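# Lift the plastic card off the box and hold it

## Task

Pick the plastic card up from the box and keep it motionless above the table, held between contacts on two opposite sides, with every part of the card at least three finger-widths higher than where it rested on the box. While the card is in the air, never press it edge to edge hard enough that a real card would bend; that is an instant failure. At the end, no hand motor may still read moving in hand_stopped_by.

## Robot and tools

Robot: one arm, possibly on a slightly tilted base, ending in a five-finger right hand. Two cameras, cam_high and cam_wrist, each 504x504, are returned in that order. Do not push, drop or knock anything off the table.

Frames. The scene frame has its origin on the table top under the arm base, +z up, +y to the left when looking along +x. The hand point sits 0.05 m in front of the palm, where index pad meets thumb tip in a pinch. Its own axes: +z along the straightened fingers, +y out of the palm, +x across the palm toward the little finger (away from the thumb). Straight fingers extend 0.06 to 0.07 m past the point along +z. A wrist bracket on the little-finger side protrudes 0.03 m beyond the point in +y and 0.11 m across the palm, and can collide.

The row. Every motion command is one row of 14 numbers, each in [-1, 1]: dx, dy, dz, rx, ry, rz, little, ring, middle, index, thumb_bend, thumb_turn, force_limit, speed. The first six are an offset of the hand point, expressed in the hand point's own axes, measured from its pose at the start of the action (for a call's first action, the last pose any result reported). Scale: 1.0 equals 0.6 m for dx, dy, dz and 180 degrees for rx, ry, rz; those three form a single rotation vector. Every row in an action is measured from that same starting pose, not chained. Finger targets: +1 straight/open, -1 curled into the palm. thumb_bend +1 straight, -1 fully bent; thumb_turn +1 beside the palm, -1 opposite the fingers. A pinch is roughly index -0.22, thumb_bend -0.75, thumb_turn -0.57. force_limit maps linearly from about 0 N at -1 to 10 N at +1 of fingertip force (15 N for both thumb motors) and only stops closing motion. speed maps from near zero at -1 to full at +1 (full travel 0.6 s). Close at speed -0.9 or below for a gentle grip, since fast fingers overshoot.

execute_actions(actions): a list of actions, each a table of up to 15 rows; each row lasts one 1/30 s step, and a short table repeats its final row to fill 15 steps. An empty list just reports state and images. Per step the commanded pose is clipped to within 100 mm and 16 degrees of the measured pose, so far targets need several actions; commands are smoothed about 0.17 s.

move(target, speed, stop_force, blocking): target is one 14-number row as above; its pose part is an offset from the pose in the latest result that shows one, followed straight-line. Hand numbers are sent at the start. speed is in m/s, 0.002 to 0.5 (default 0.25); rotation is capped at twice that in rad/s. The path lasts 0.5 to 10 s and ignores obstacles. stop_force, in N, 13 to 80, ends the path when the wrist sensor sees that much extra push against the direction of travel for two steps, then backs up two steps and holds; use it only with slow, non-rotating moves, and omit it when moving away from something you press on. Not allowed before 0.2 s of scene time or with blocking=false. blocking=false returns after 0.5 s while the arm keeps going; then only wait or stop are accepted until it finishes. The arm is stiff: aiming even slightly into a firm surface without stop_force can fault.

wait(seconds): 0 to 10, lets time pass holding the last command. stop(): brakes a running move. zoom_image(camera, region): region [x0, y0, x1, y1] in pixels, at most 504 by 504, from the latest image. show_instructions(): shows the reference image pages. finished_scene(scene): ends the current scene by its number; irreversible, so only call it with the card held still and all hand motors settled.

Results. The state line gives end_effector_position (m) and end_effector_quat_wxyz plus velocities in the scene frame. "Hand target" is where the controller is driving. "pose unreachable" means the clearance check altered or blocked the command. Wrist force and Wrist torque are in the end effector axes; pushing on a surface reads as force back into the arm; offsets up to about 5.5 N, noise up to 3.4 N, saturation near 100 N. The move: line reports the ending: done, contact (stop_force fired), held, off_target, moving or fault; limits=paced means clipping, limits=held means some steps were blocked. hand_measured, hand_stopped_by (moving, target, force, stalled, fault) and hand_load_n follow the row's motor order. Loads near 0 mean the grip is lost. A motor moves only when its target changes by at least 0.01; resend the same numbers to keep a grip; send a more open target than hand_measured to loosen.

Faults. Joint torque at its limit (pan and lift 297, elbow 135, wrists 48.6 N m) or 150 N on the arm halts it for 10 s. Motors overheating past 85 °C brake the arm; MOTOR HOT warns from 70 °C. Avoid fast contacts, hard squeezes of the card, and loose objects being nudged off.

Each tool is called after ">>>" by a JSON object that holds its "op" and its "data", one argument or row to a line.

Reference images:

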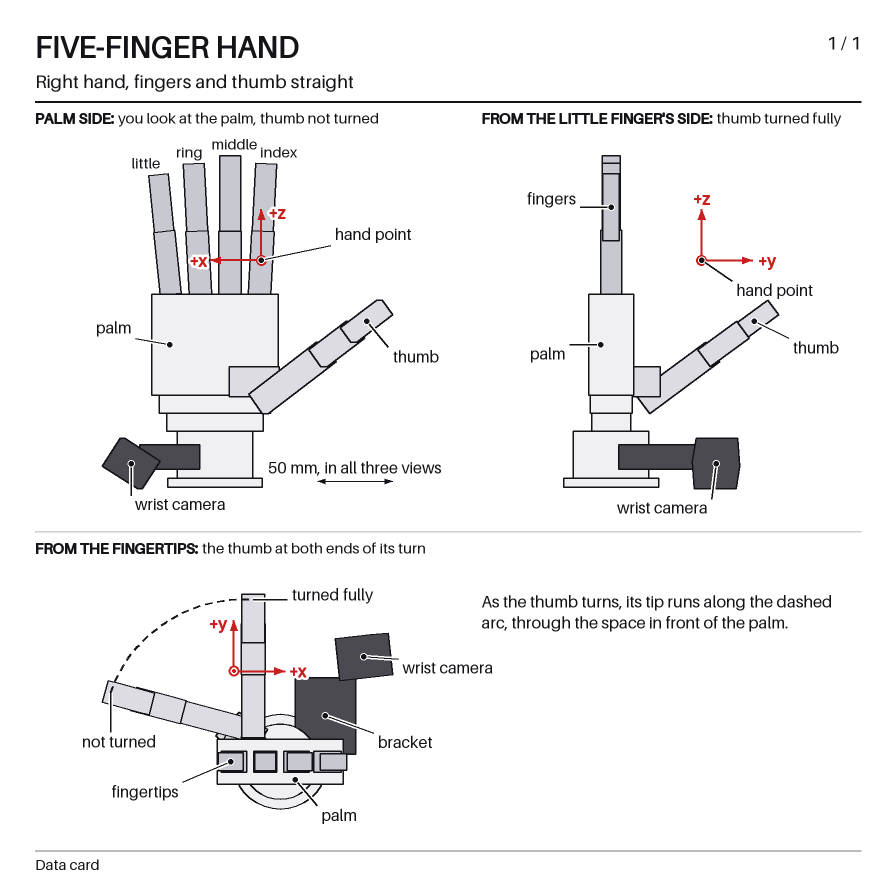

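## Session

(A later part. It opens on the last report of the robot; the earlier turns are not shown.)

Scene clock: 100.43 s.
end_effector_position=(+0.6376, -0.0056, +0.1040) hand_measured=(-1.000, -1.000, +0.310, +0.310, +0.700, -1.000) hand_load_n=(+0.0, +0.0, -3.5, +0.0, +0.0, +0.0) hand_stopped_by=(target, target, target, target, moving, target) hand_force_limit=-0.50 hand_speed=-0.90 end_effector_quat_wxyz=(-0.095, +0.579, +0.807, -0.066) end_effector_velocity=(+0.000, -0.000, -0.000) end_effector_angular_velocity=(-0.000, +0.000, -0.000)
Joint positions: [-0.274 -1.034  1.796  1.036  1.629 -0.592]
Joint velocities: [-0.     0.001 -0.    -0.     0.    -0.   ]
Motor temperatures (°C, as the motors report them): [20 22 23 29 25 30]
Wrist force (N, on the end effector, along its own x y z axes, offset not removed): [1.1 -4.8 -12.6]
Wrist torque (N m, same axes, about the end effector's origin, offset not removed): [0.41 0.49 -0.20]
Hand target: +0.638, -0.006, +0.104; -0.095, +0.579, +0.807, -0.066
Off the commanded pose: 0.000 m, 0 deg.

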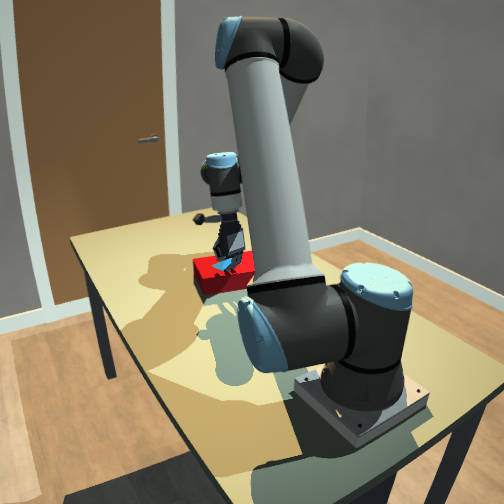

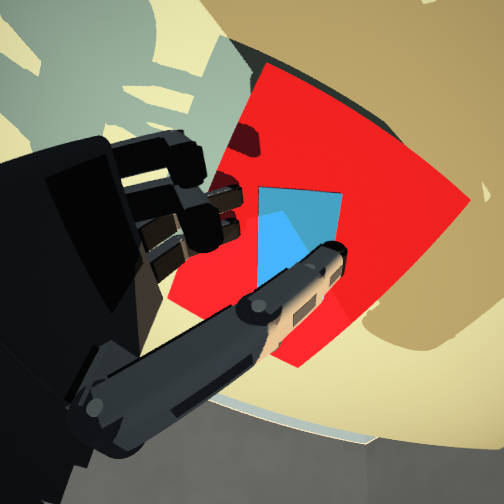

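>>> {"op": "wait", "data": {
  "seconds": 2
}}

>>> {"op": "zoom_image", "data": {
  "camera": "cam_high",
  "region": [190,230,270,300]
}}

Scene clock: 102.90 s.
end_effector_position=(+0.6376, -0.0056, +0.1040) hand_measured=(-1.000, -1.000, +0.310, +0.310, +0.440, -1.000) hand_load_n=(+0.0, +0.0, -3.5, +0.0, +0.0, +0.0) hand_stopped_by=(target, target, target, target, moving, target) hand_force_limit=-0.50 hand_speed=-0.90 end_effector_quat_wxyz=(-0.095, +0.579, +0.807, -0.066) end_effector_velocity=(-0.000, +0.000, +0.000) end_effector_angular_velocity=(-0.000, -0.001, +0.000)
Joint positions: [-0.274 -1.034  1.796  1.036  1.629 -0.592]
Joint velocities: [ 0.    -0.001  0.    -0.    -0.    -0.   ]
Motor temperatures (°C, as the motors report them): [20 22 23 29 25 30]
Wrist force (N, on the end effector, along its own x y z axes, offset not removed): [1.3 -3.5 -10.6]
Wrist torque (N m, same axes, about the end effector's origin, offset not removed): [0.56 0.40 -0.27]
Hand target: +0.638, -0.006, +0.104; -0.095, +0.579, +0.807, -0.066
Off the commanded pose: 0.000 m, 0 deg.
wait: 2.00 s; no rest

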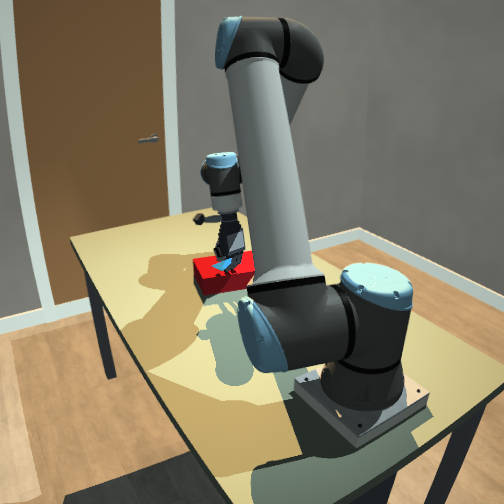

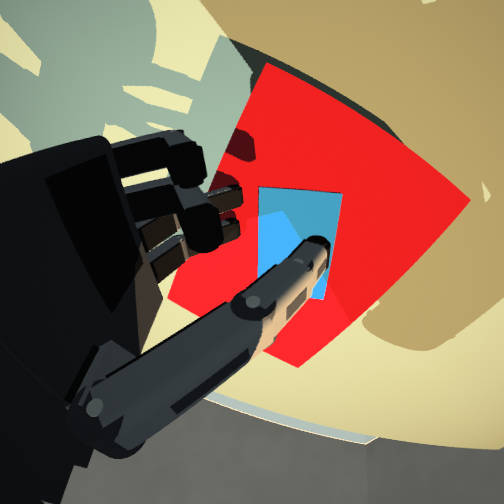

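Region (190, 230, 270, 300) of cam_high's 504x504 image, scaled by 6.300, with more detail than that image has; it fills the top 441 rows of this view, and the rest is white.

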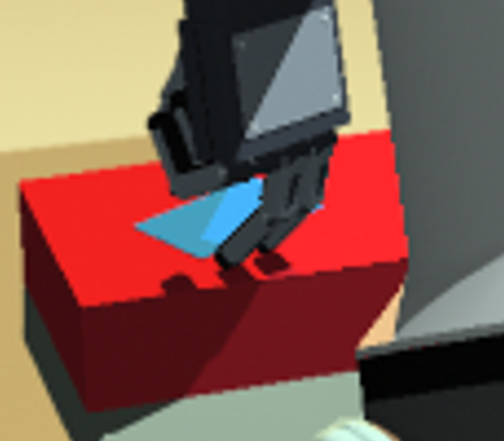

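>>> {"op": "move", "data": {
  "target": [0,0,-0.012,0.07,0,0,-1,-1,0.31,0.31,0.75,-1,-0.5,0],
  "speed": 0.02
}}

>>> {"op": "move", "data": {
  "target": [0,0,0.1,0,0,0,-1,-1,0.31,0.31,0.75,-1,-0.5,0],
  "speed": 0.004,
  "stop_force": 13
}}

Scene clock: 109.93 s.
end_effector_position=(+0.6392, -0.0056, +0.1110) hand_measured=(-1.000, -1.000, +0.310, +0.310, +0.750, -1.000) hand_load_n=(+0.0, +0.0, +0.0, +0.0, +0.0, +0.0) hand_stopped_by=(target, target, target, target, target, target) hand_force_limit=-0.50 hand_speed=0.00 end_effector_quat_wxyz=(-0.157, +0.566, +0.795, -0.154) end_effector_velocity=(-0.000, -0.000, -0.001) end_effector_angular_velocity=(-0.002, +0.008, +0.000)
Joint positions: [-0.223 -0.946  1.687  1.248  1.73  -0.522]
Joint velocities: [ 0.001  0.005 -0.003  0.006  0.003  0.002]
Motor temperatures (°C, as the motors report them): [20 22 23 29 25 30]
Wrist force (N, on the end effector, along its own x y z axes, offset not removed): [1.5 -1.5 -4.9]
Wrist torque (N m, same axes, about the end effector's origin, offset not removed): [0.21 0.35 -0.13]
Hand target: +0.639, -0.006, +0.111; -0.157, +0.565, +0.795, -0.155
Off the commanded pose: 0.000 m, 0 deg.
move: done

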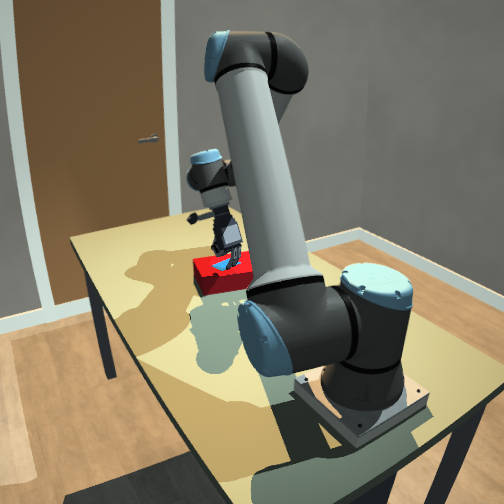

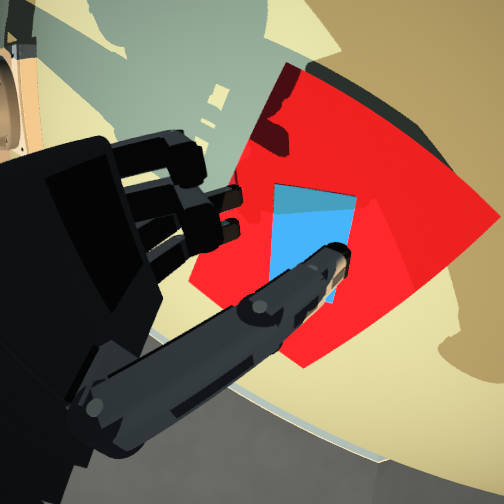

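Scene clock: 113.73 s.
end_effector_position=(+0.6332, -0.0065, +0.0985) hand_measured=(-1.000, -1.000, +0.310, +0.310, +0.750, -1.000) hand_load_n=(+0.0, +0.0, -7.5, +0.0, +0.0, +0.0) hand_stopped_by=(target, target, target, target, target, target) hand_force_limit=-0.50 hand_speed=0.00 end_effector_quat_wxyz=(-0.157, +0.565, +0.795, -0.154) end_effector_velocity=(+0.001, -0.000, +0.002) end_effector_angular_velocity=(-0.000, -0.001, -0.000)
Joint positions: [-0.227 -0.939  1.704  1.224  1.731 -0.525]
Joint velocities: [-0.    -0.002 -0.002  0.002 -0.     0.   ]
Motor temperatures (°C, as the motors report them): [20 22 23 29 25 30]
Wrist force (N, on the end effector, along its own x y z axes, offset not removed): [0.7 -9.9 -18.7]
Wrist torque (N m, same axes, about the end effector's origin, offset not removed): [0.64 0.51 -0.34]
Hand target: +0.633, -0.007, +0.099; -0.157, +0.566, +0.795, -0.154
Off the commanded pose: 0.046 m, 0 deg.
move: contact

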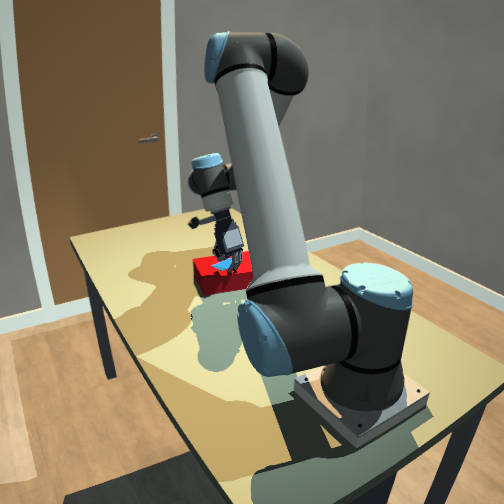

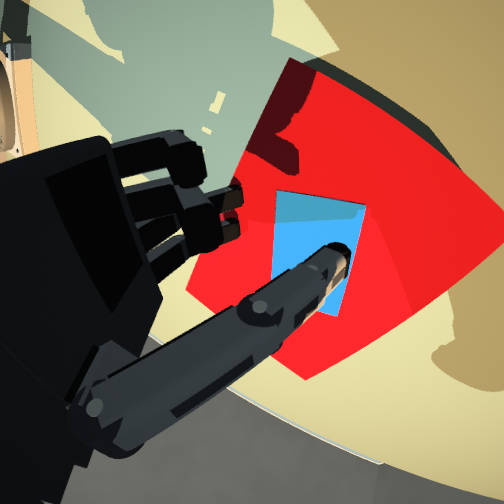

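>>> {"op": "move", "data": {
  "target": [0,-0.025,-0.004,0,0,0,-1,-1,0.31,0.31,0.9,-1,-0.5,0],
  "speed": 0.02
}}

>>> {"op": "move", "data": {
  "target": [0,0,0.06,0,0,0,-1,-1,0.31,0.31,0.9,-1,-0.5,0],
  "speed": 0.004,
  "stop_force": 13
}}

>>> {"op": "zoom_image", "data": {
  "camera": "cam_high",
  "region": [180,220,270,300]
}}

Scene clock: 115.63 s.
end_effector_position=(+0.6217, -0.0111, +0.1069) hand_measured=(-1.000, -1.000, +0.310, +0.310, +0.900, -1.000) hand_load_n=(+0.0, +0.0, +0.0, +0.0, +0.0, +0.0) hand_stopped_by=(target, target, target, target, target, target) hand_force_limit=-0.50 hand_speed=0.00 end_effector_quat_wxyz=(-0.157, +0.566, +0.795, -0.154) end_effector_velocity=(-0.001, -0.001, +0.003) end_effector_angular_velocity=(-0.001, -0.004, +0.001)
Joint positions: [-0.237 -0.963  1.728  1.222  1.735 -0.535]
Joint velocities: [-0.001 -0.007  0.003 -0.001  0.001 -0.002]
Motor temperatures (°C, as the motors report them): [20 22 23 29 25 30]
Wrist force (N, on the end effector, along its own x y z axes, offset not removed): [1.2 -1.9 -5.3]
Wrist torque (N m, same axes, about the end effector's origin, offset not removed): [0.30 0.36 -0.23]
Hand target: +0.621, -0.011, +0.107; -0.157, +0.566, +0.795, -0.154
Off the commanded pose: 0.000 m, 0 deg.
move: done

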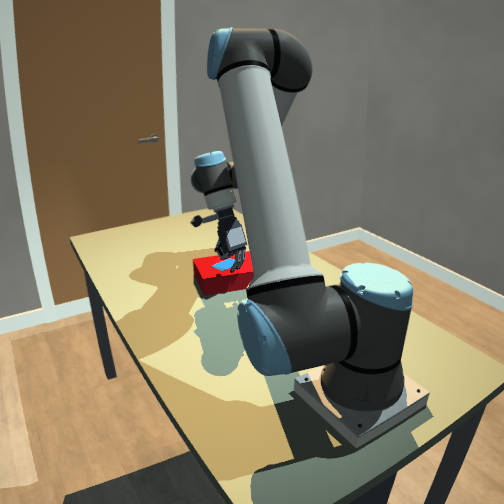

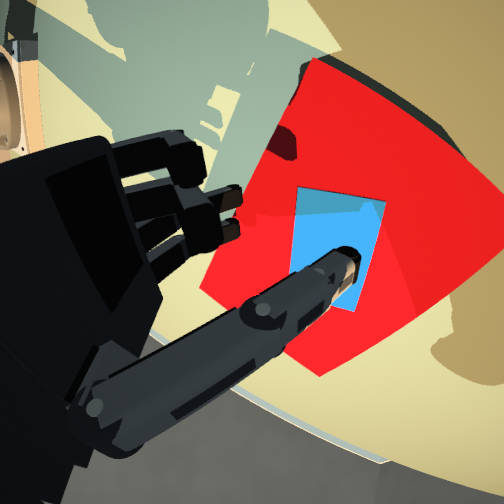

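Scene clock: 118.97 s.
end_effector_position=(+0.6165, -0.0119, +0.0961) hand_measured=(-1.000, -1.000, +0.310, +0.310, +0.900, -1.000) hand_load_n=(+0.0, +0.0, -0.5, -4.5, +0.0, +0.0) hand_stopped_by=(target, target, target, target, target, target) hand_force_limit=-0.50 hand_speed=0.00 end_effector_quat_wxyz=(-0.158, +0.565, +0.795, -0.155) end_effector_velocity=(+0.000, +0.000, -0.000) end_effector_angular_velocity=(+0.001, +0.002, +0.000)
Joint positions: [-0.24  -0.957  1.743  1.201  1.737 -0.538]
Joint velocities: [ 0.     0.001 -0.001  0.002  0.     0.   ]
Motor temperatures (°C, as the motors report them): [20 22 23 29 25 30]
Wrist force (N, on the end effector, along its own x y z axes, offset not removed): [2.4 -9.4 -19.7]
Wrist torque (N m, same axes, about the end effector's origin, offset not removed): [0.82 0.41 -0.13]
Hand target: +0.617, -0.012, +0.096; -0.157, +0.565, +0.795, -0.154
Off the commanded pose: 0.024 m, 0 deg.
move: contact

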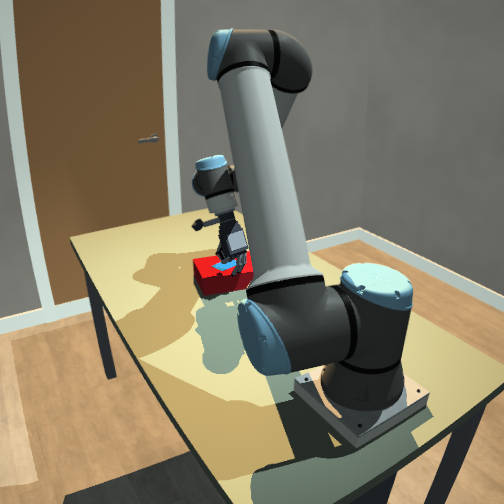

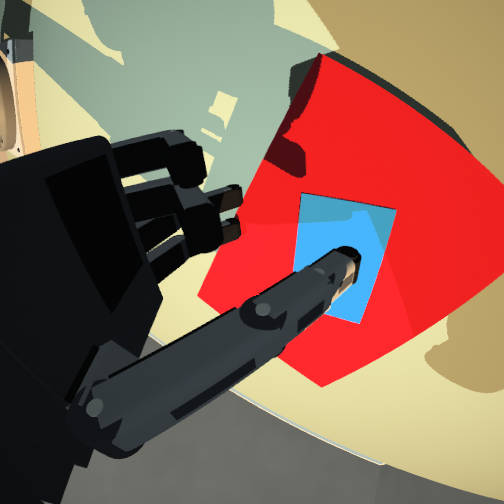

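Region (180, 220, 270, 300) of cam_high's 504x504 image, scaled by 5.600, with more detail than that image has.

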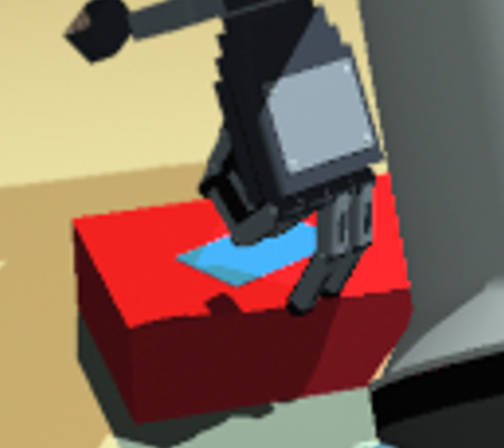

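>>> {"op": "move", "data": {
  "target": [0,-0.008,-0.01,0,0,0,-1,-1,0.8,0.8,0.9,-1,-0.5,0],
  "speed": 0.02
}}

>>> {"op": "move", "data": {
  "target": [0,0,0.06,0,0,0,-1,-1,0.8,0.8,0.9,-1,-0.5,0],
  "speed": 0.004,
  "stop_force": 13
}}

>>> {"op": "zoom_image", "data": {
  "camera": "cam_high",
  "region": [180,220,270,300]
}}

Scene clock: 120.60 s.
end_effector_position=(+0.6150, -0.0129, +0.1033) hand_measured=(-1.000, -1.000, +0.800, +0.800, +0.900, -1.000) hand_load_n=(+0.0, +0.0, +0.0, +0.0, +0.0, +0.0) hand_stopped_by=(target, target, force, target, target, target) hand_force_limit=-0.50 hand_speed=0.00 end_effector_quat_wxyz=(-0.158, +0.565, +0.795, -0.155) end_effector_velocity=(-0.001, -0.001, +0.001) end_effector_angular_velocity=(-0.000, +0.001, -0.000)
Joint positions: [-0.243 -0.967  1.745  1.21   1.738 -0.54 ]
Joint velocities: [-0.001 -0.002  0.001  0.002  0.001 -0.001]
Motor temperatures (°C, as the motors report them): [20 22 23 29 25 30]
Wrist force (N, on the end effector, along its own x y z axes, offset not removed): [3.2 -3.1 -3.1]
Wrist torque (N m, same axes, about the end effector's origin, offset not removed): [-0.12 0.03 -0.02]
Hand target: +0.615, -0.013, +0.104; -0.158, +0.565, +0.795, -0.155
Off the commanded pose: 0.000 m, 0 deg.
move: done

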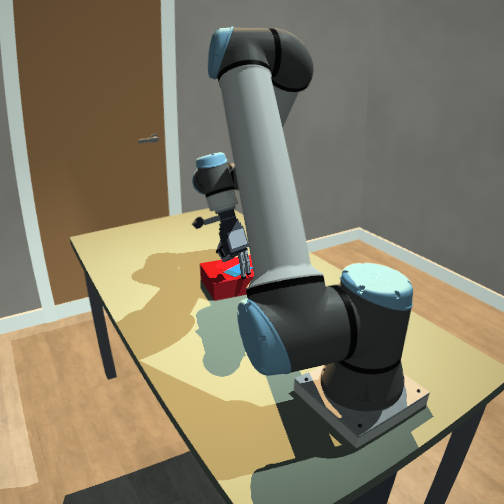

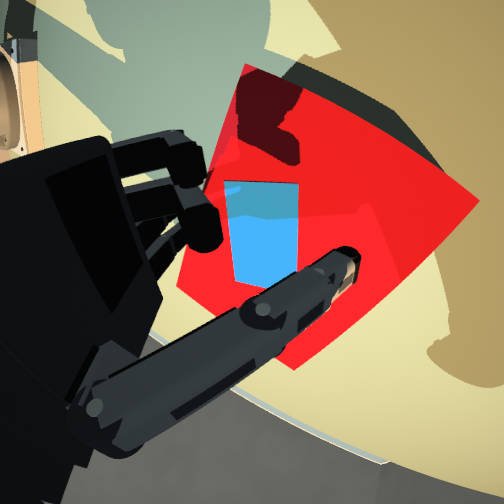

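Scene clock: 122.27 s.
end_effector_position=(+0.6126, -0.0133, +0.0985) hand_measured=(-1.000, -1.000, +0.800, +0.800, +0.900, -1.000) hand_load_n=(+0.0, +0.0, +0.0, -2.5, +0.0, +0.0) hand_stopped_by=(target, target, force, target, target, target) hand_force_limit=-0.50 hand_speed=0.00 end_effector_quat_wxyz=(-0.158, +0.565, +0.795, -0.155) end_effector_velocity=(-0.000, +0.001, -0.000) end_effector_angular_velocity=(+0.000, +0.002, +0.001)
Joint positions: [-0.244 -0.965  1.751  1.2    1.738 -0.541]
Joint velocities: [ 0.001  0.001 -0.001  0.002  0.    -0.   ]
Motor temperatures (°C, as the motors report them): [20 22 23 29 25 30]
Wrist force (N, on the end effector, along its own x y z axes, offset not removed): [0.9 -8.3 -28.0]
Wrist torque (N m, same axes, about the end effector's origin, offset not removed): [1.02 0.55 -0.33]
Hand target: +0.613, -0.013, +0.099; -0.158, +0.565, +0.795, -0.155
Off the commanded pose: 0.031 m, 0 deg.
move: contact

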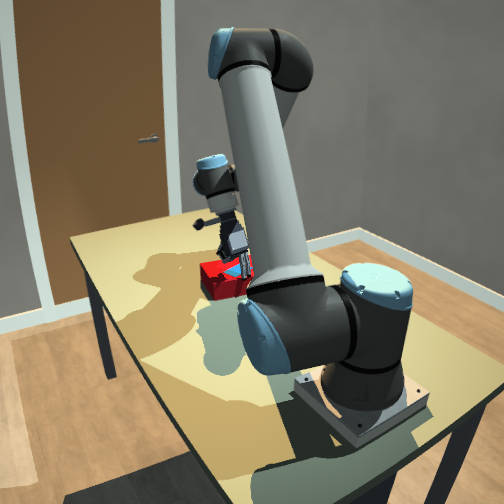

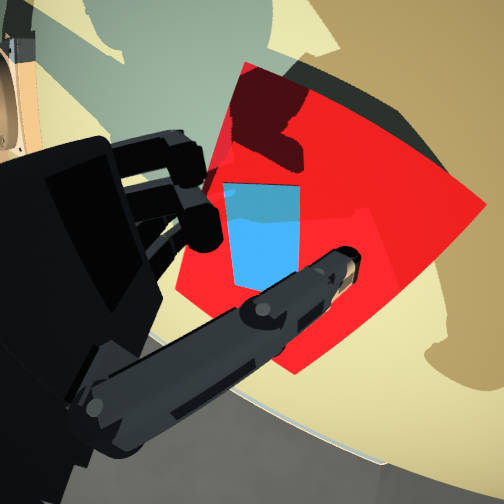

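Region (180, 220, 270, 300) of cam_high's 504x504 image, scaled by 5.600, with more detail than that image has.

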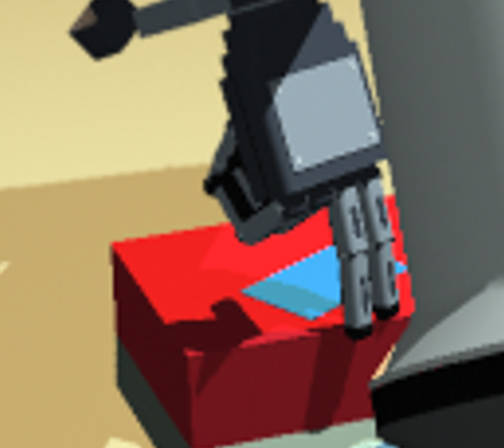

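>>> {"op": "move", "data": {
  "target": [0,0,-0.02,0,0,0,-1,-1,0.79,0.8,0.9,-1,-0.5,0],
  "speed": 0.02
}}

>>> {"op": "move", "data": {
  "target": [0,-0.045,0,0,0,0,-1,-1,0.79,0.8,0.9,-1,-0.5,0],
  "speed": 0.03
}}

>>> {"op": "move", "data": {
  "target": [0,0,0.08,0,0,0,-1,-1,0.79,0.8,0.9,-1,-0.5,0],
  "speed": 0.005,
  "stop_force": 13
}}

>>> {"op": "zoom_image", "data": {
  "camera": "cam_high",
  "region": [180,220,270,300]
}}

Scene clock: 124.13 s.
end_effector_position=(+0.6177, -0.0125, +0.1092) hand_measured=(-1.000, -1.000, +0.790, +0.800, +0.900, -1.000) hand_load_n=(+0.0, +0.0, +0.0, +0.0, +0.0, +0.0) hand_stopped_by=(target, target, target, target, target, target) hand_force_limit=-0.50 hand_speed=0.00 end_effector_quat_wxyz=(-0.158, +0.565, +0.795, -0.155) end_effector_velocity=(+0.001, +0.000, +0.003) end_effector_angular_velocity=(-0.000, -0.002, -0.000)
Joint positions: [-0.241 -0.971  1.737  1.221  1.737 -0.539]
Joint velocities: [ 0.    -0.002 -0.003  0.004 -0.     0.001]
Motor temperatures (°C, as the motors report them): [20 22 23 29 25 30]
Wrist force (N, on the end effector, along its own x y z axes, offset not removed): [1.0 -2.0 -4.1]
Wrist torque (N m, same axes, about the end effector's origin, offset not removed): [0.15 0.44 -0.16]
Hand target: +0.618, -0.013, +0.109; -0.158, +0.565, +0.795, -0.155
Off the commanded pose: 0.000 m, 0 deg.
move: done

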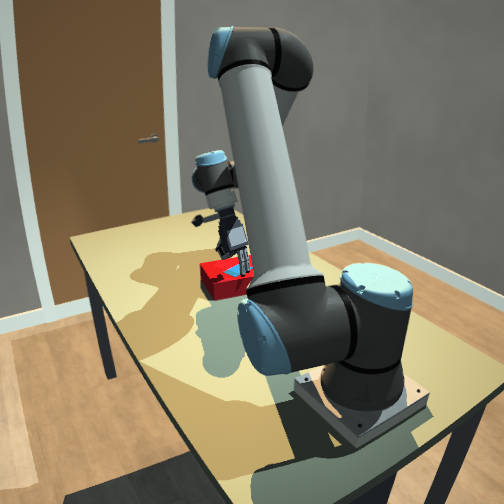

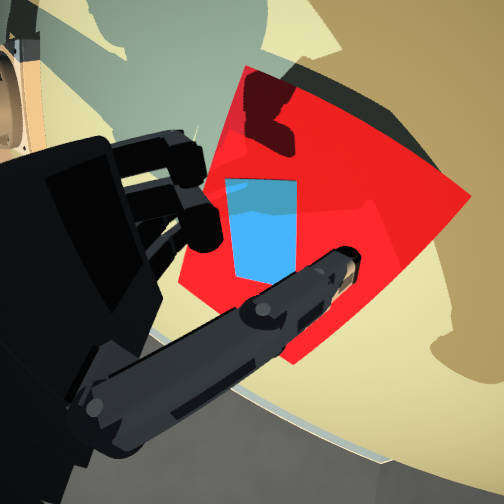

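Scene clock: 125.37 s.
end_effector_position=(+0.5949, -0.0210, +0.1206) hand_measured=(-1.000, -1.000, +0.790, +0.800, +0.900, -1.000) hand_load_n=(+0.0, +0.0, +0.0, +0.0, +0.0, +0.0) hand_stopped_by=(target, target, target, target, target, target) hand_force_limit=-0.50 hand_speed=0.00 end_effector_quat_wxyz=(-0.158, +0.565, +0.795, -0.155) end_effector_velocity=(-0.002, -0.001, +0.000) end_effector_angular_velocity=(+0.000, +0.001, -0.001)
Joint positions: [-0.263 -1.012  1.784  1.213  1.746 -0.559]
Joint velocities: [-0.002 -0.002  0.003 -0.001  0.001 -0.001]
Motor temperatures (°C, as the motors report them): [20 22 23 29 25 30]
Wrist force (N, on the end effector, along its own x y z axes, offset not removed): [1.9 -2.9 -6.0]
Wrist torque (N m, same axes, about the end effector's origin, offset not removed): [0.08 0.36 -0.27]
Hand target: +0.595, -0.021, +0.121; -0.158, +0.565, +0.795, -0.155
Off the commanded pose: 0.000 m, 0 deg.
move: done

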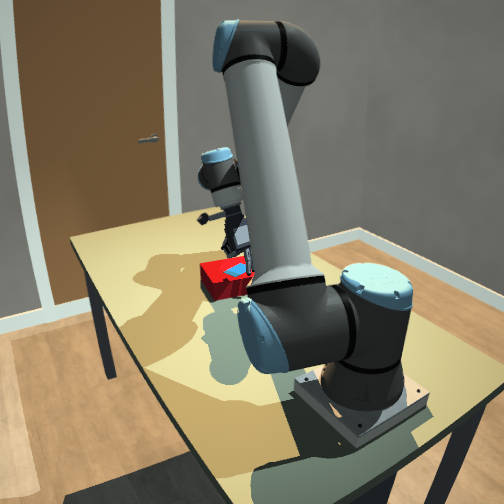

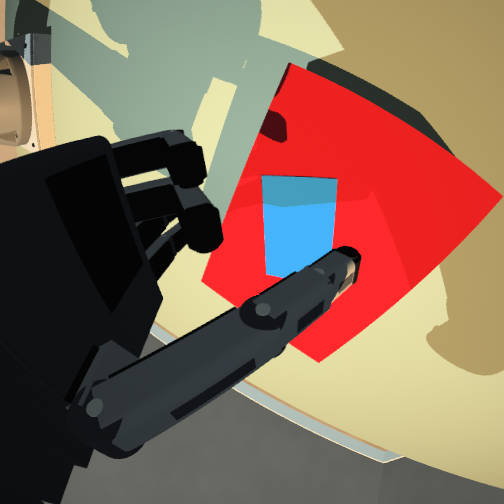

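Scene clock: 135.20 s.
end_effector_position=(+0.5744, -0.0242, +0.0774) hand_measured=(-1.000, -1.000, +0.790, +0.800, +0.900, -1.000) hand_load_n=(+0.0, +0.0, +0.0, +0.0, +0.0, +0.0) hand_stopped_by=(target, target, target, target, target, target) hand_force_limit=-0.50 hand_speed=0.00 end_effector_quat_wxyz=(-0.158, +0.565, +0.795, -0.155) end_effector_velocity=(-0.000, +0.000, -0.001) end_effector_angular_velocity=(-0.000, -0.000, +0.001)
Joint positions: [-0.276 -0.984  1.842  1.124  1.751 -0.572]
Joint velocities: [ 0.001  0.001  0.001 -0.001  0.    -0.   ]
Motor temperatures (°C, as the motors report them): [20 22 23 29 25 30]
Wrist force (N, on the end effector, along its own x y z axes, offset not removed): [-1.0 -1.9 -4.6]
Wrist torque (N m, same axes, about the end effector's origin, offset not removed): [0.07 0.70 -0.28]
Hand target: +0.574, -0.024, +0.077; -0.158, +0.565, +0.795, -0.155
Off the commanded pose: 0.000 m, 0 deg.
move: done

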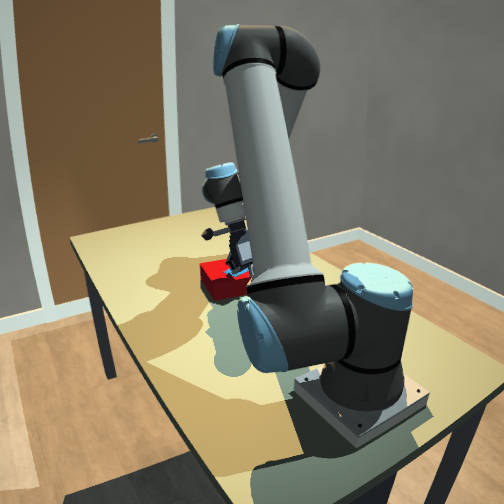

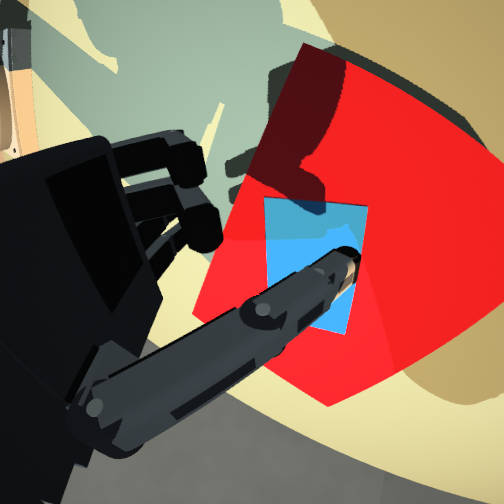

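Region (180, 220, 270, 300) of cam_high's 504x504 image, scaled by 5.600, with more detail than that image has.

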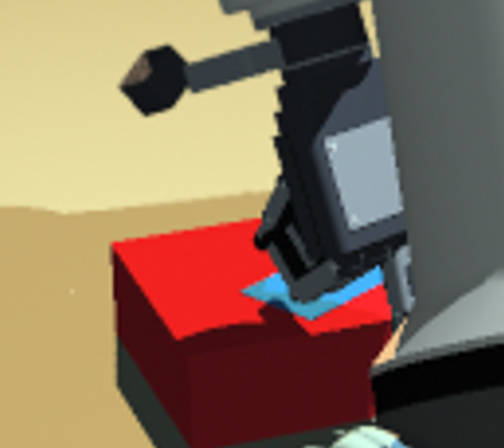

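>>> {"op": "move", "data": {
  "target": [0,0,0.04,0,0,0,-1,-1,0.79,0.8,0.9,-1,-0.5,0],
  "speed": 0.004,
  "stop_force": 13
}}

>>> {"op": "zoom_image", "data": {
  "camera": "cam_high",
  "region": [180,220,270,300]
}}

Scene clock: 141.97 s.
end_effector_position=(+0.5642, -0.0258, +0.0558) hand_measured=(-1.000, -1.000, +0.790, +0.800, +0.900, -1.000) hand_load_n=(+0.0, +0.0, +0.0, +0.0, +0.0, +0.0) hand_stopped_by=(target, target, target, target, target, target) hand_force_limit=-0.50 hand_speed=0.00 end_effector_quat_wxyz=(-0.158, +0.565, +0.795, -0.155) end_effector_velocity=(-0.001, +0.001, -0.002) end_effector_angular_velocity=(+0.000, +0.002, +0.001)
Joint positions: [-0.284 -0.968  1.868  1.08   1.754 -0.578]
Joint velocities: [ 0.001  0.002  0.001 -0.001  0.    -0.   ]
Motor temperatures (°C, as the motors report them): [20 22 23 29 25 30]
Wrist force (N, on the end effector, along its own x y z axes, offset not removed): [-0.9 -3.0 -1.4]
Wrist torque (N m, same axes, about the end effector's origin, offset not removed): [-0.24 0.66 -0.52]
Hand target: +0.564, -0.026, +0.056; -0.158, +0.565, +0.795, -0.155
Off the commanded pose: 0.000 m, 0 deg.
move: done

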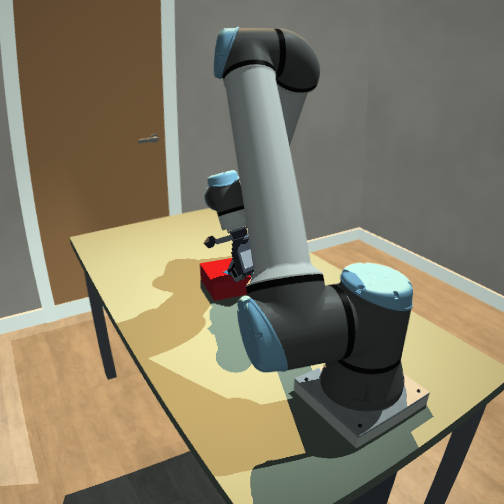

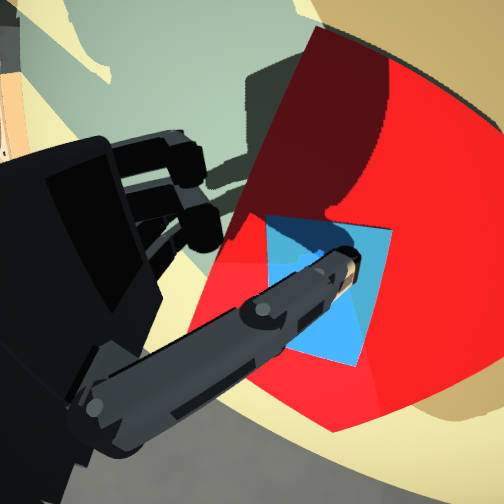

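Region (180, 220, 270, 300) of cam_high's 504x504 image, scaled by 5.600, with more detail than that image has.

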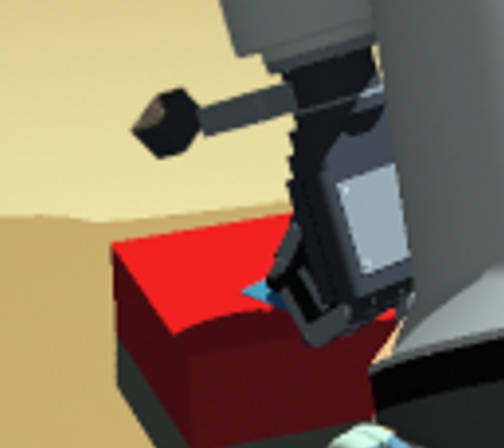

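>>> {"op": "execute_actions", "data": {
  "actions": [
    [[0,0,0,0,0,0,-1,-1,0.0,0.0,0.9,-1,-0.4,-0.6]],
    [[0,0,0,0,0,0,-1,-1,0,0,0.9,-1,-0.4,-0.6]],
    [[0,0,0,0,0,0,-1,-1,0,0,0.9,-1,-0.4,-0.6]],
    [[0,0,0,0,0,0,-1,-1,0,0,0.9,-1,-0.4,-0.6]],
    [[0,0,0,0,0,0,-1,-1,0,0,-0.3,-1,0.0,-0.7]],
    [[0,0,0,0,0,0,-1,-1,0,0,-0.3,-1,0,-0.7]],
    [[0,0,0,0,0,0,-1,-1,0,0,-0.3,-1,0,-0.7]],
    [[0,0,0,0,0,0,-1,-1,0,0,-0.3,-1,0,-0.7]],
    [[0,0,0,0,0,0,-1,-1,0,0,-0.3,-1,0,-0.7]],
    [[0,0,0,0,0,0,-1,-1,0,0,-0.3,-1,0,-0.7]],
    [[0,0,0,0,0,0,-1,-1,0,0,-0.3,-1,0,-0.7]],
    [[0,0,0,0,0,0,-1,-1,0,0,-0.3,-1,0,-0.7]]
  ]
}}

>>> {"op": "zoom_image", "data": {
  "camera": "cam_high",
  "region": [180,220,270,300]
}}

Scene clock: 149.10 s.
end_effector_position=(+0.5642, -0.0258, +0.0557) hand_measured=(-1.000, -1.000, +0.060, +0.270, +0.808, -1.000) hand_load_n=(+0.0, +0.0, +0.5, +0.0, +7.0, -1.5) hand_stopped_by=(target, target, force, force, force, target) hand_force_limit=0.00 hand_speed=-0.70 end_effector_quat_wxyz=(-0.158, +0.565, +0.795, -0.155) end_effector_velocity=(-0.000, +0.001, -0.001) end_effector_angular_velocity=(+0.001, +0.002, +0.001)
Joint positions: [-0.284 -0.968  1.868  1.08   1.754 -0.578]
Joint velocities: [ 0.001  0.001  0.     0.001 -0.    -0.   ]
Motor temperatures (°C, as the motors report them): [20 22 23 29 25 30]
Wrist force (N, on the end effector, along its own x y z axes, offset not removed): [2.4 -6.1 -14.7]
Wrist torque (N m, same axes, about the end effector's origin, offset not removed): [-0.67 0.34 -0.29]
Hand target: +0.564, -0.026, +0.056; -0.158, +0.565, +0.795, -0.155
Off the commanded pose: 0.000 m, 0 deg.

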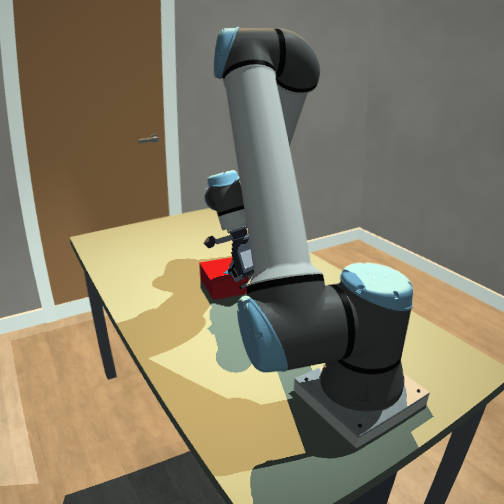

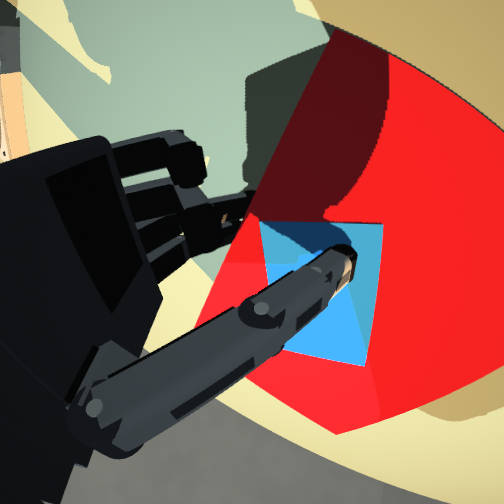

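Region (180, 220, 270, 300) of cam_high's 504x504 image, scaled by 5.600, with more detail than that image has.

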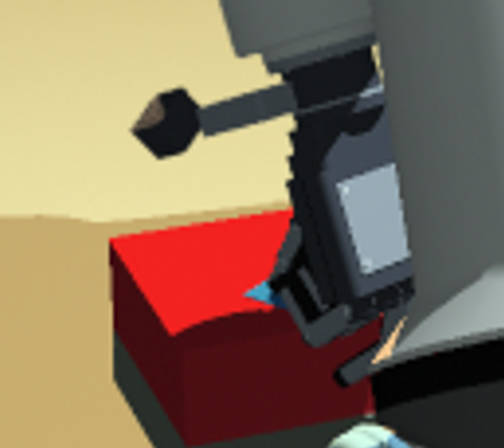

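>>> {"op": "execute_actions", "data": {
  "actions": [
    [[0,-0.002,-0.004,0,0,0,-1,-1,0.0,0.2,-0.4,-1,0.4,-0.7]],
    [[0,-0.002,-0.004,0,0,0,-1,-1,0.05,0.25,-0.45,-1,-0.3,-0.7]],
    [[0,-0.002,-0.004,0,0,0,-1,-1,0.0,0.2,-0.5,-1,0.4,-0.7]],
    [[0,-0.002,-0.004,0,0,0,-1,-1,0.0,0.2,-0.55,-1,0.4,-0.7]],
    [[0,0,0,0,0,0,-1,-1,0.0,0.2,-0.55,-1,0.4,-0.7]],
    [[0,0,0,0,0,0,-1,-1,0.0,0.2,-0.55,-1,0.4,-0.7]]
  ]
}}

Scene clock: 153.17 s.
end_effector_position=(+0.5642, -0.0266, +0.0663) hand_measured=(-1.000, -1.000, +0.000, +0.200, -0.110, -1.000) hand_load_n=(+0.0, +0.0, +1.5, +0.0, +0.0, +0.0) hand_stopped_by=(target, target, target, target, moving, target) hand_force_limit=0.40 hand_speed=-0.70 end_effector_quat_wxyz=(-0.158, +0.565, +0.795, -0.155) end_effector_velocity=(+0.000, -0.000, +0.000) end_effector_angular_velocity=(-0.000, -0.001, +0.000)
Joint positions: [-0.285 -0.982  1.866  1.096  1.755 -0.58 ]
Joint velocities: [-0.    -0.001  0.    -0.     0.    -0.   ]
Motor temperatures (°C, as the motors report them): [20 22 23 29 25 30]
Wrist force (N, on the end effector, along its own x y z axes, offset not removed): [0.5 -1.8 -2.3]
Wrist torque (N m, same axes, about the end effector's origin, offset not removed): [0.14 0.50 -0.21]
Hand target: +0.564, -0.027, +0.066; -0.158, +0.565, +0.795, -0.155
Off the commanded pose: 0.000 m, 0 deg.

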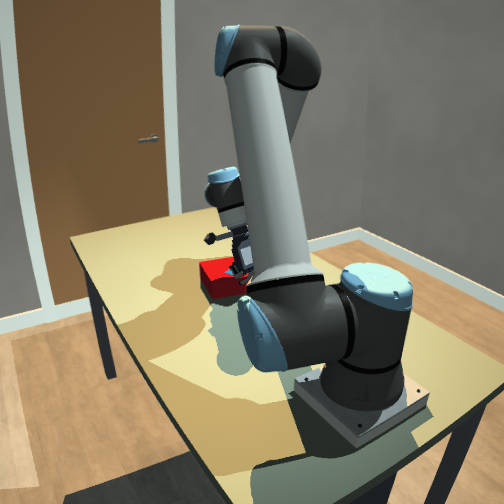

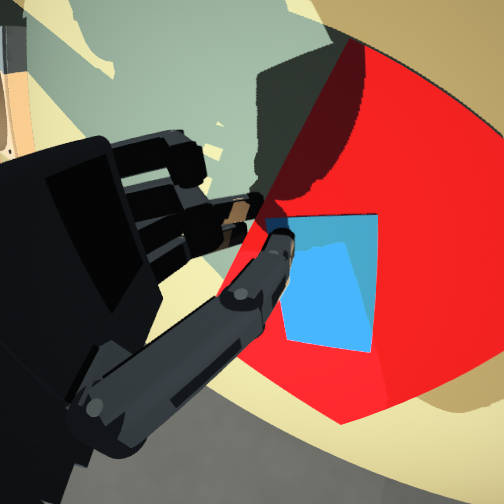

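>>> {"op": "execute_actions", "data": {
  "actions": [
    [[0,0,0,0,0,0,-1,-1,0.0,0.2,0.9,-1,0.4,0.3]],
    [[0,0,0,0,0,0,-1,-1,0.0,0.2,0.9,-1,0.4,0.3]],
    [[0,0.007,0.013,0,0,0,-1,-1,0.0,0.2,0.9,-1,0.4,0.3]],
    [[0,0.0,0.0,0,0,0,-1,-1,0.0,0.2,0.9,-1,0.4,0.3]],
    [[0,0,0,0,0,0,-1,-1,0.0,0.2,-0.3,-1,0.0,-0.8]],
    [[0,0,0,0,0,0,-1,-1,0.0,0.2,-0.3,-1,0.0,-0.8]],
    [[0,0,0,0,0,0,-1,-1,0.0,0.2,-0.3,-1,0.0,-0.8]],
    [[0,0,0,0,0,0,-1,-1,0.0,0.2,-0.3,-1,0.0,-0.8]],
    [[0,0,0,0,0,0,-1,-1,0.0,0.2,-0.3,-1,0.0,-0.8]],
    [[0,0,0,0,0,0,-1,-1,0.0,0.2,-0.3,-1,0.0,-0.8]]
  ]
}}

Scene clock: 159.27 s.
end_effector_position=(+0.5644, -0.0259, +0.0576) hand_measured=(-1.000, -1.000, +0.000, +0.200, +0.646, -1.000) hand_load_n=(+0.0, +0.0, +0.5, +0.0, +7.5, -1.5) hand_stopped_by=(target, target, target, target, force, target) hand_force_limit=0.00 hand_speed=-0.80 end_effector_quat_wxyz=(-0.158, +0.565, +0.795, -0.155) end_effector_velocity=(+0.001, -0.000, +0.001) end_effector_angular_velocity=(-0.000, -0.002, -0.000)
Joint positions: [-0.284 -0.97   1.868  1.083  1.754 -0.578]
Joint velocities: [-0.    -0.001 -0.001  0.    -0.     0.   ]
Motor temperatures (°C, as the motors report them): [20 22 23 29 25 30]
Wrist force (N, on the end effector, along its own x y z axes, offset not removed): [2.6 -5.5 -17.1]
Wrist torque (N m, same axes, about the end effector's origin, offset not removed): [-0.09 0.47 -0.27]
Hand target: +0.564, -0.026, +0.058; -0.158, +0.565, +0.795, -0.155
Off the commanded pose: 0.000 m, 0 deg.

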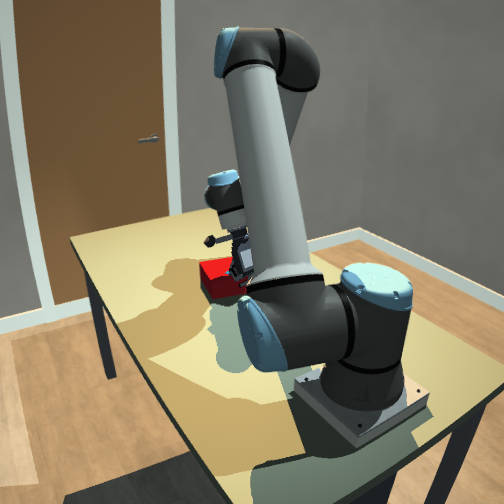

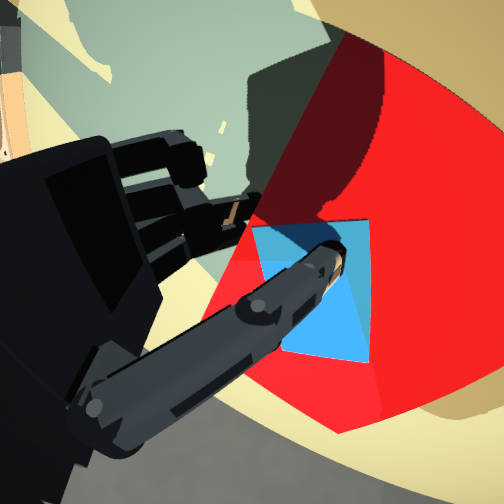

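>>> {"op": "execute_actions", "data": {
  "actions": [
    [[0,-0.0012,-0.0026,0,0,0,-1,-1,0.0,0.2,-0.6,-1,0.3,-0.8]],
    [[0,-0.0012,-0.0026,0,0,0,-1,-1,0.0,0.2,-0.65,-1,0.3,-0.8]],
    [[0,-0.0012,-0.0026,0,0,0,-1,-1,0.0,0.2,-0.6,-1,0.3,-0.8]],
    [[0,-0.0012,-0.0026,0,0,0,-1,-1,0.0,0.2,-0.65,-1,0.3,-0.8]],
    [[0,0,0,0,0,0,-1,-1,0.0,0.2,-0.65,-1,0.3,-1]]
  ]
}}

Scene clock: 162.70 s.
end_effector_position=(+0.5646, -0.0263, +0.0643) hand_measured=(-1.000, -1.000, +0.000, +0.200, +0.234, -1.000) hand_load_n=(+0.0, +0.0, +2.0, +0.0, +0.0, +0.0) hand_stopped_by=(target, target, target, target, moving, target) hand_force_limit=0.30 hand_speed=-1.00 end_effector_quat_wxyz=(-0.158, +0.566, +0.795, -0.155) end_effector_velocity=(+0.000, +0.000, +0.001) end_effector_angular_velocity=(-0.000, -0.002, +0.001)
Joint positions: [-0.284 -0.979  1.866  1.093  1.754 -0.579]
Joint velocities: [ 0.001 -0.002 -0.     0.    -0.    -0.   ]
Motor temperatures (°C, as the motors report them): [20 22 23 29 25 30]
Wrist force (N, on the end effector, along its own x y z axes, offset not removed): [0.5 -2.1 -3.9]
Wrist torque (N m, same axes, about the end effector's origin, offset not removed): [0.27 0.64 -0.22]
Hand target: +0.565, -0.026, +0.064; -0.158, +0.566, +0.795, -0.155
Off the commanded pose: 0.000 m, 0 deg.

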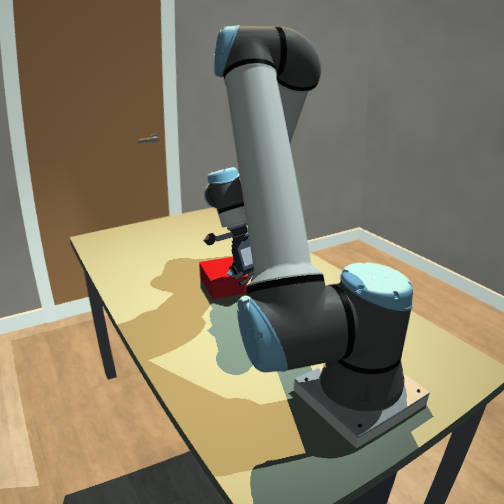

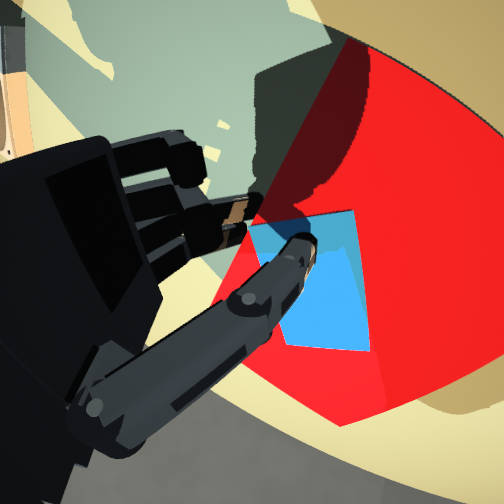

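>>> {"op": "execute_actions", "data": {
  "actions": [
    [[0,0.002,0.0045,0,0,0,-1,-1,0.0,0.2,-0.6,-1,0.3,-1]],
    [[0,0,0,0,0,0,-1,-1,0.0,0.2,-0.6,-1,0.3,-0.8]],
    [[0,0,0,0,0,0,-1,-1,0.0,0.2,-0.6,-1,0.3,-0.8]],
    [[0,0,0,0,0,0,-1,-1,0.0,0.2,-0.6,-1,0.3,-0.8]]
  ]
}}

Scene clock: 165.70 s.
end_effector_position=(+0.5645, -0.0261, +0.0615) hand_measured=(-1.000, -1.000, +0.000, +0.200, +0.050, -1.000) hand_load_n=(+0.0, +0.0, +0.5, +0.0, +9.0, -1.5) hand_stopped_by=(target, target, target, target, force, target) hand_force_limit=0.30 hand_speed=-0.80 end_effector_quat_wxyz=(-0.158, +0.566, +0.795, -0.155) end_effector_velocity=(-0.001, +0.000, -0.001) end_effector_angular_velocity=(+0.000, +0.001, -0.000)
Joint positions: [-0.284 -0.975  1.867  1.089  1.754 -0.579]
Joint velocities: [-0.     0.001  0.001 -0.    -0.    -0.   ]
Motor temperatures (°C, as the motors report them): [20 22 23 29 25 30]
Wrist force (N, on the end effector, along its own x y z axes, offset not removed): [2.7 -8.8 -29.2]
Wrist torque (N m, same axes, about the end effector's origin, offset not removed): [-0.54 0.47 -0.31]
Hand target: +0.565, -0.026, +0.061; -0.158, +0.566, +0.795, -0.155
Off the commanded pose: 0.000 m, 0 deg.

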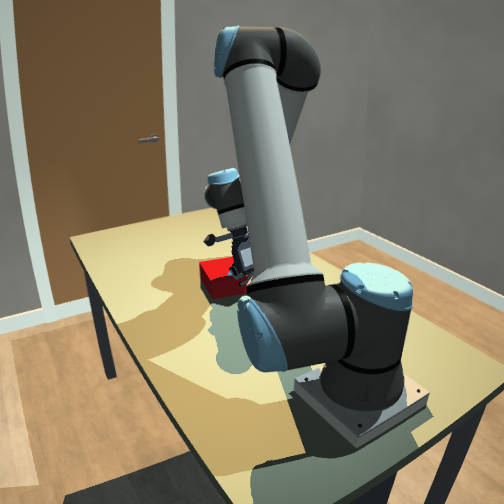

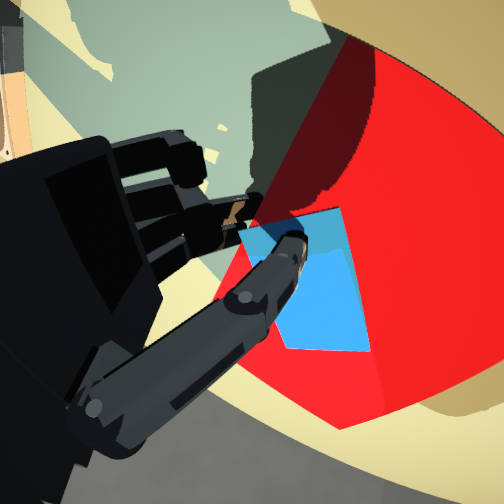

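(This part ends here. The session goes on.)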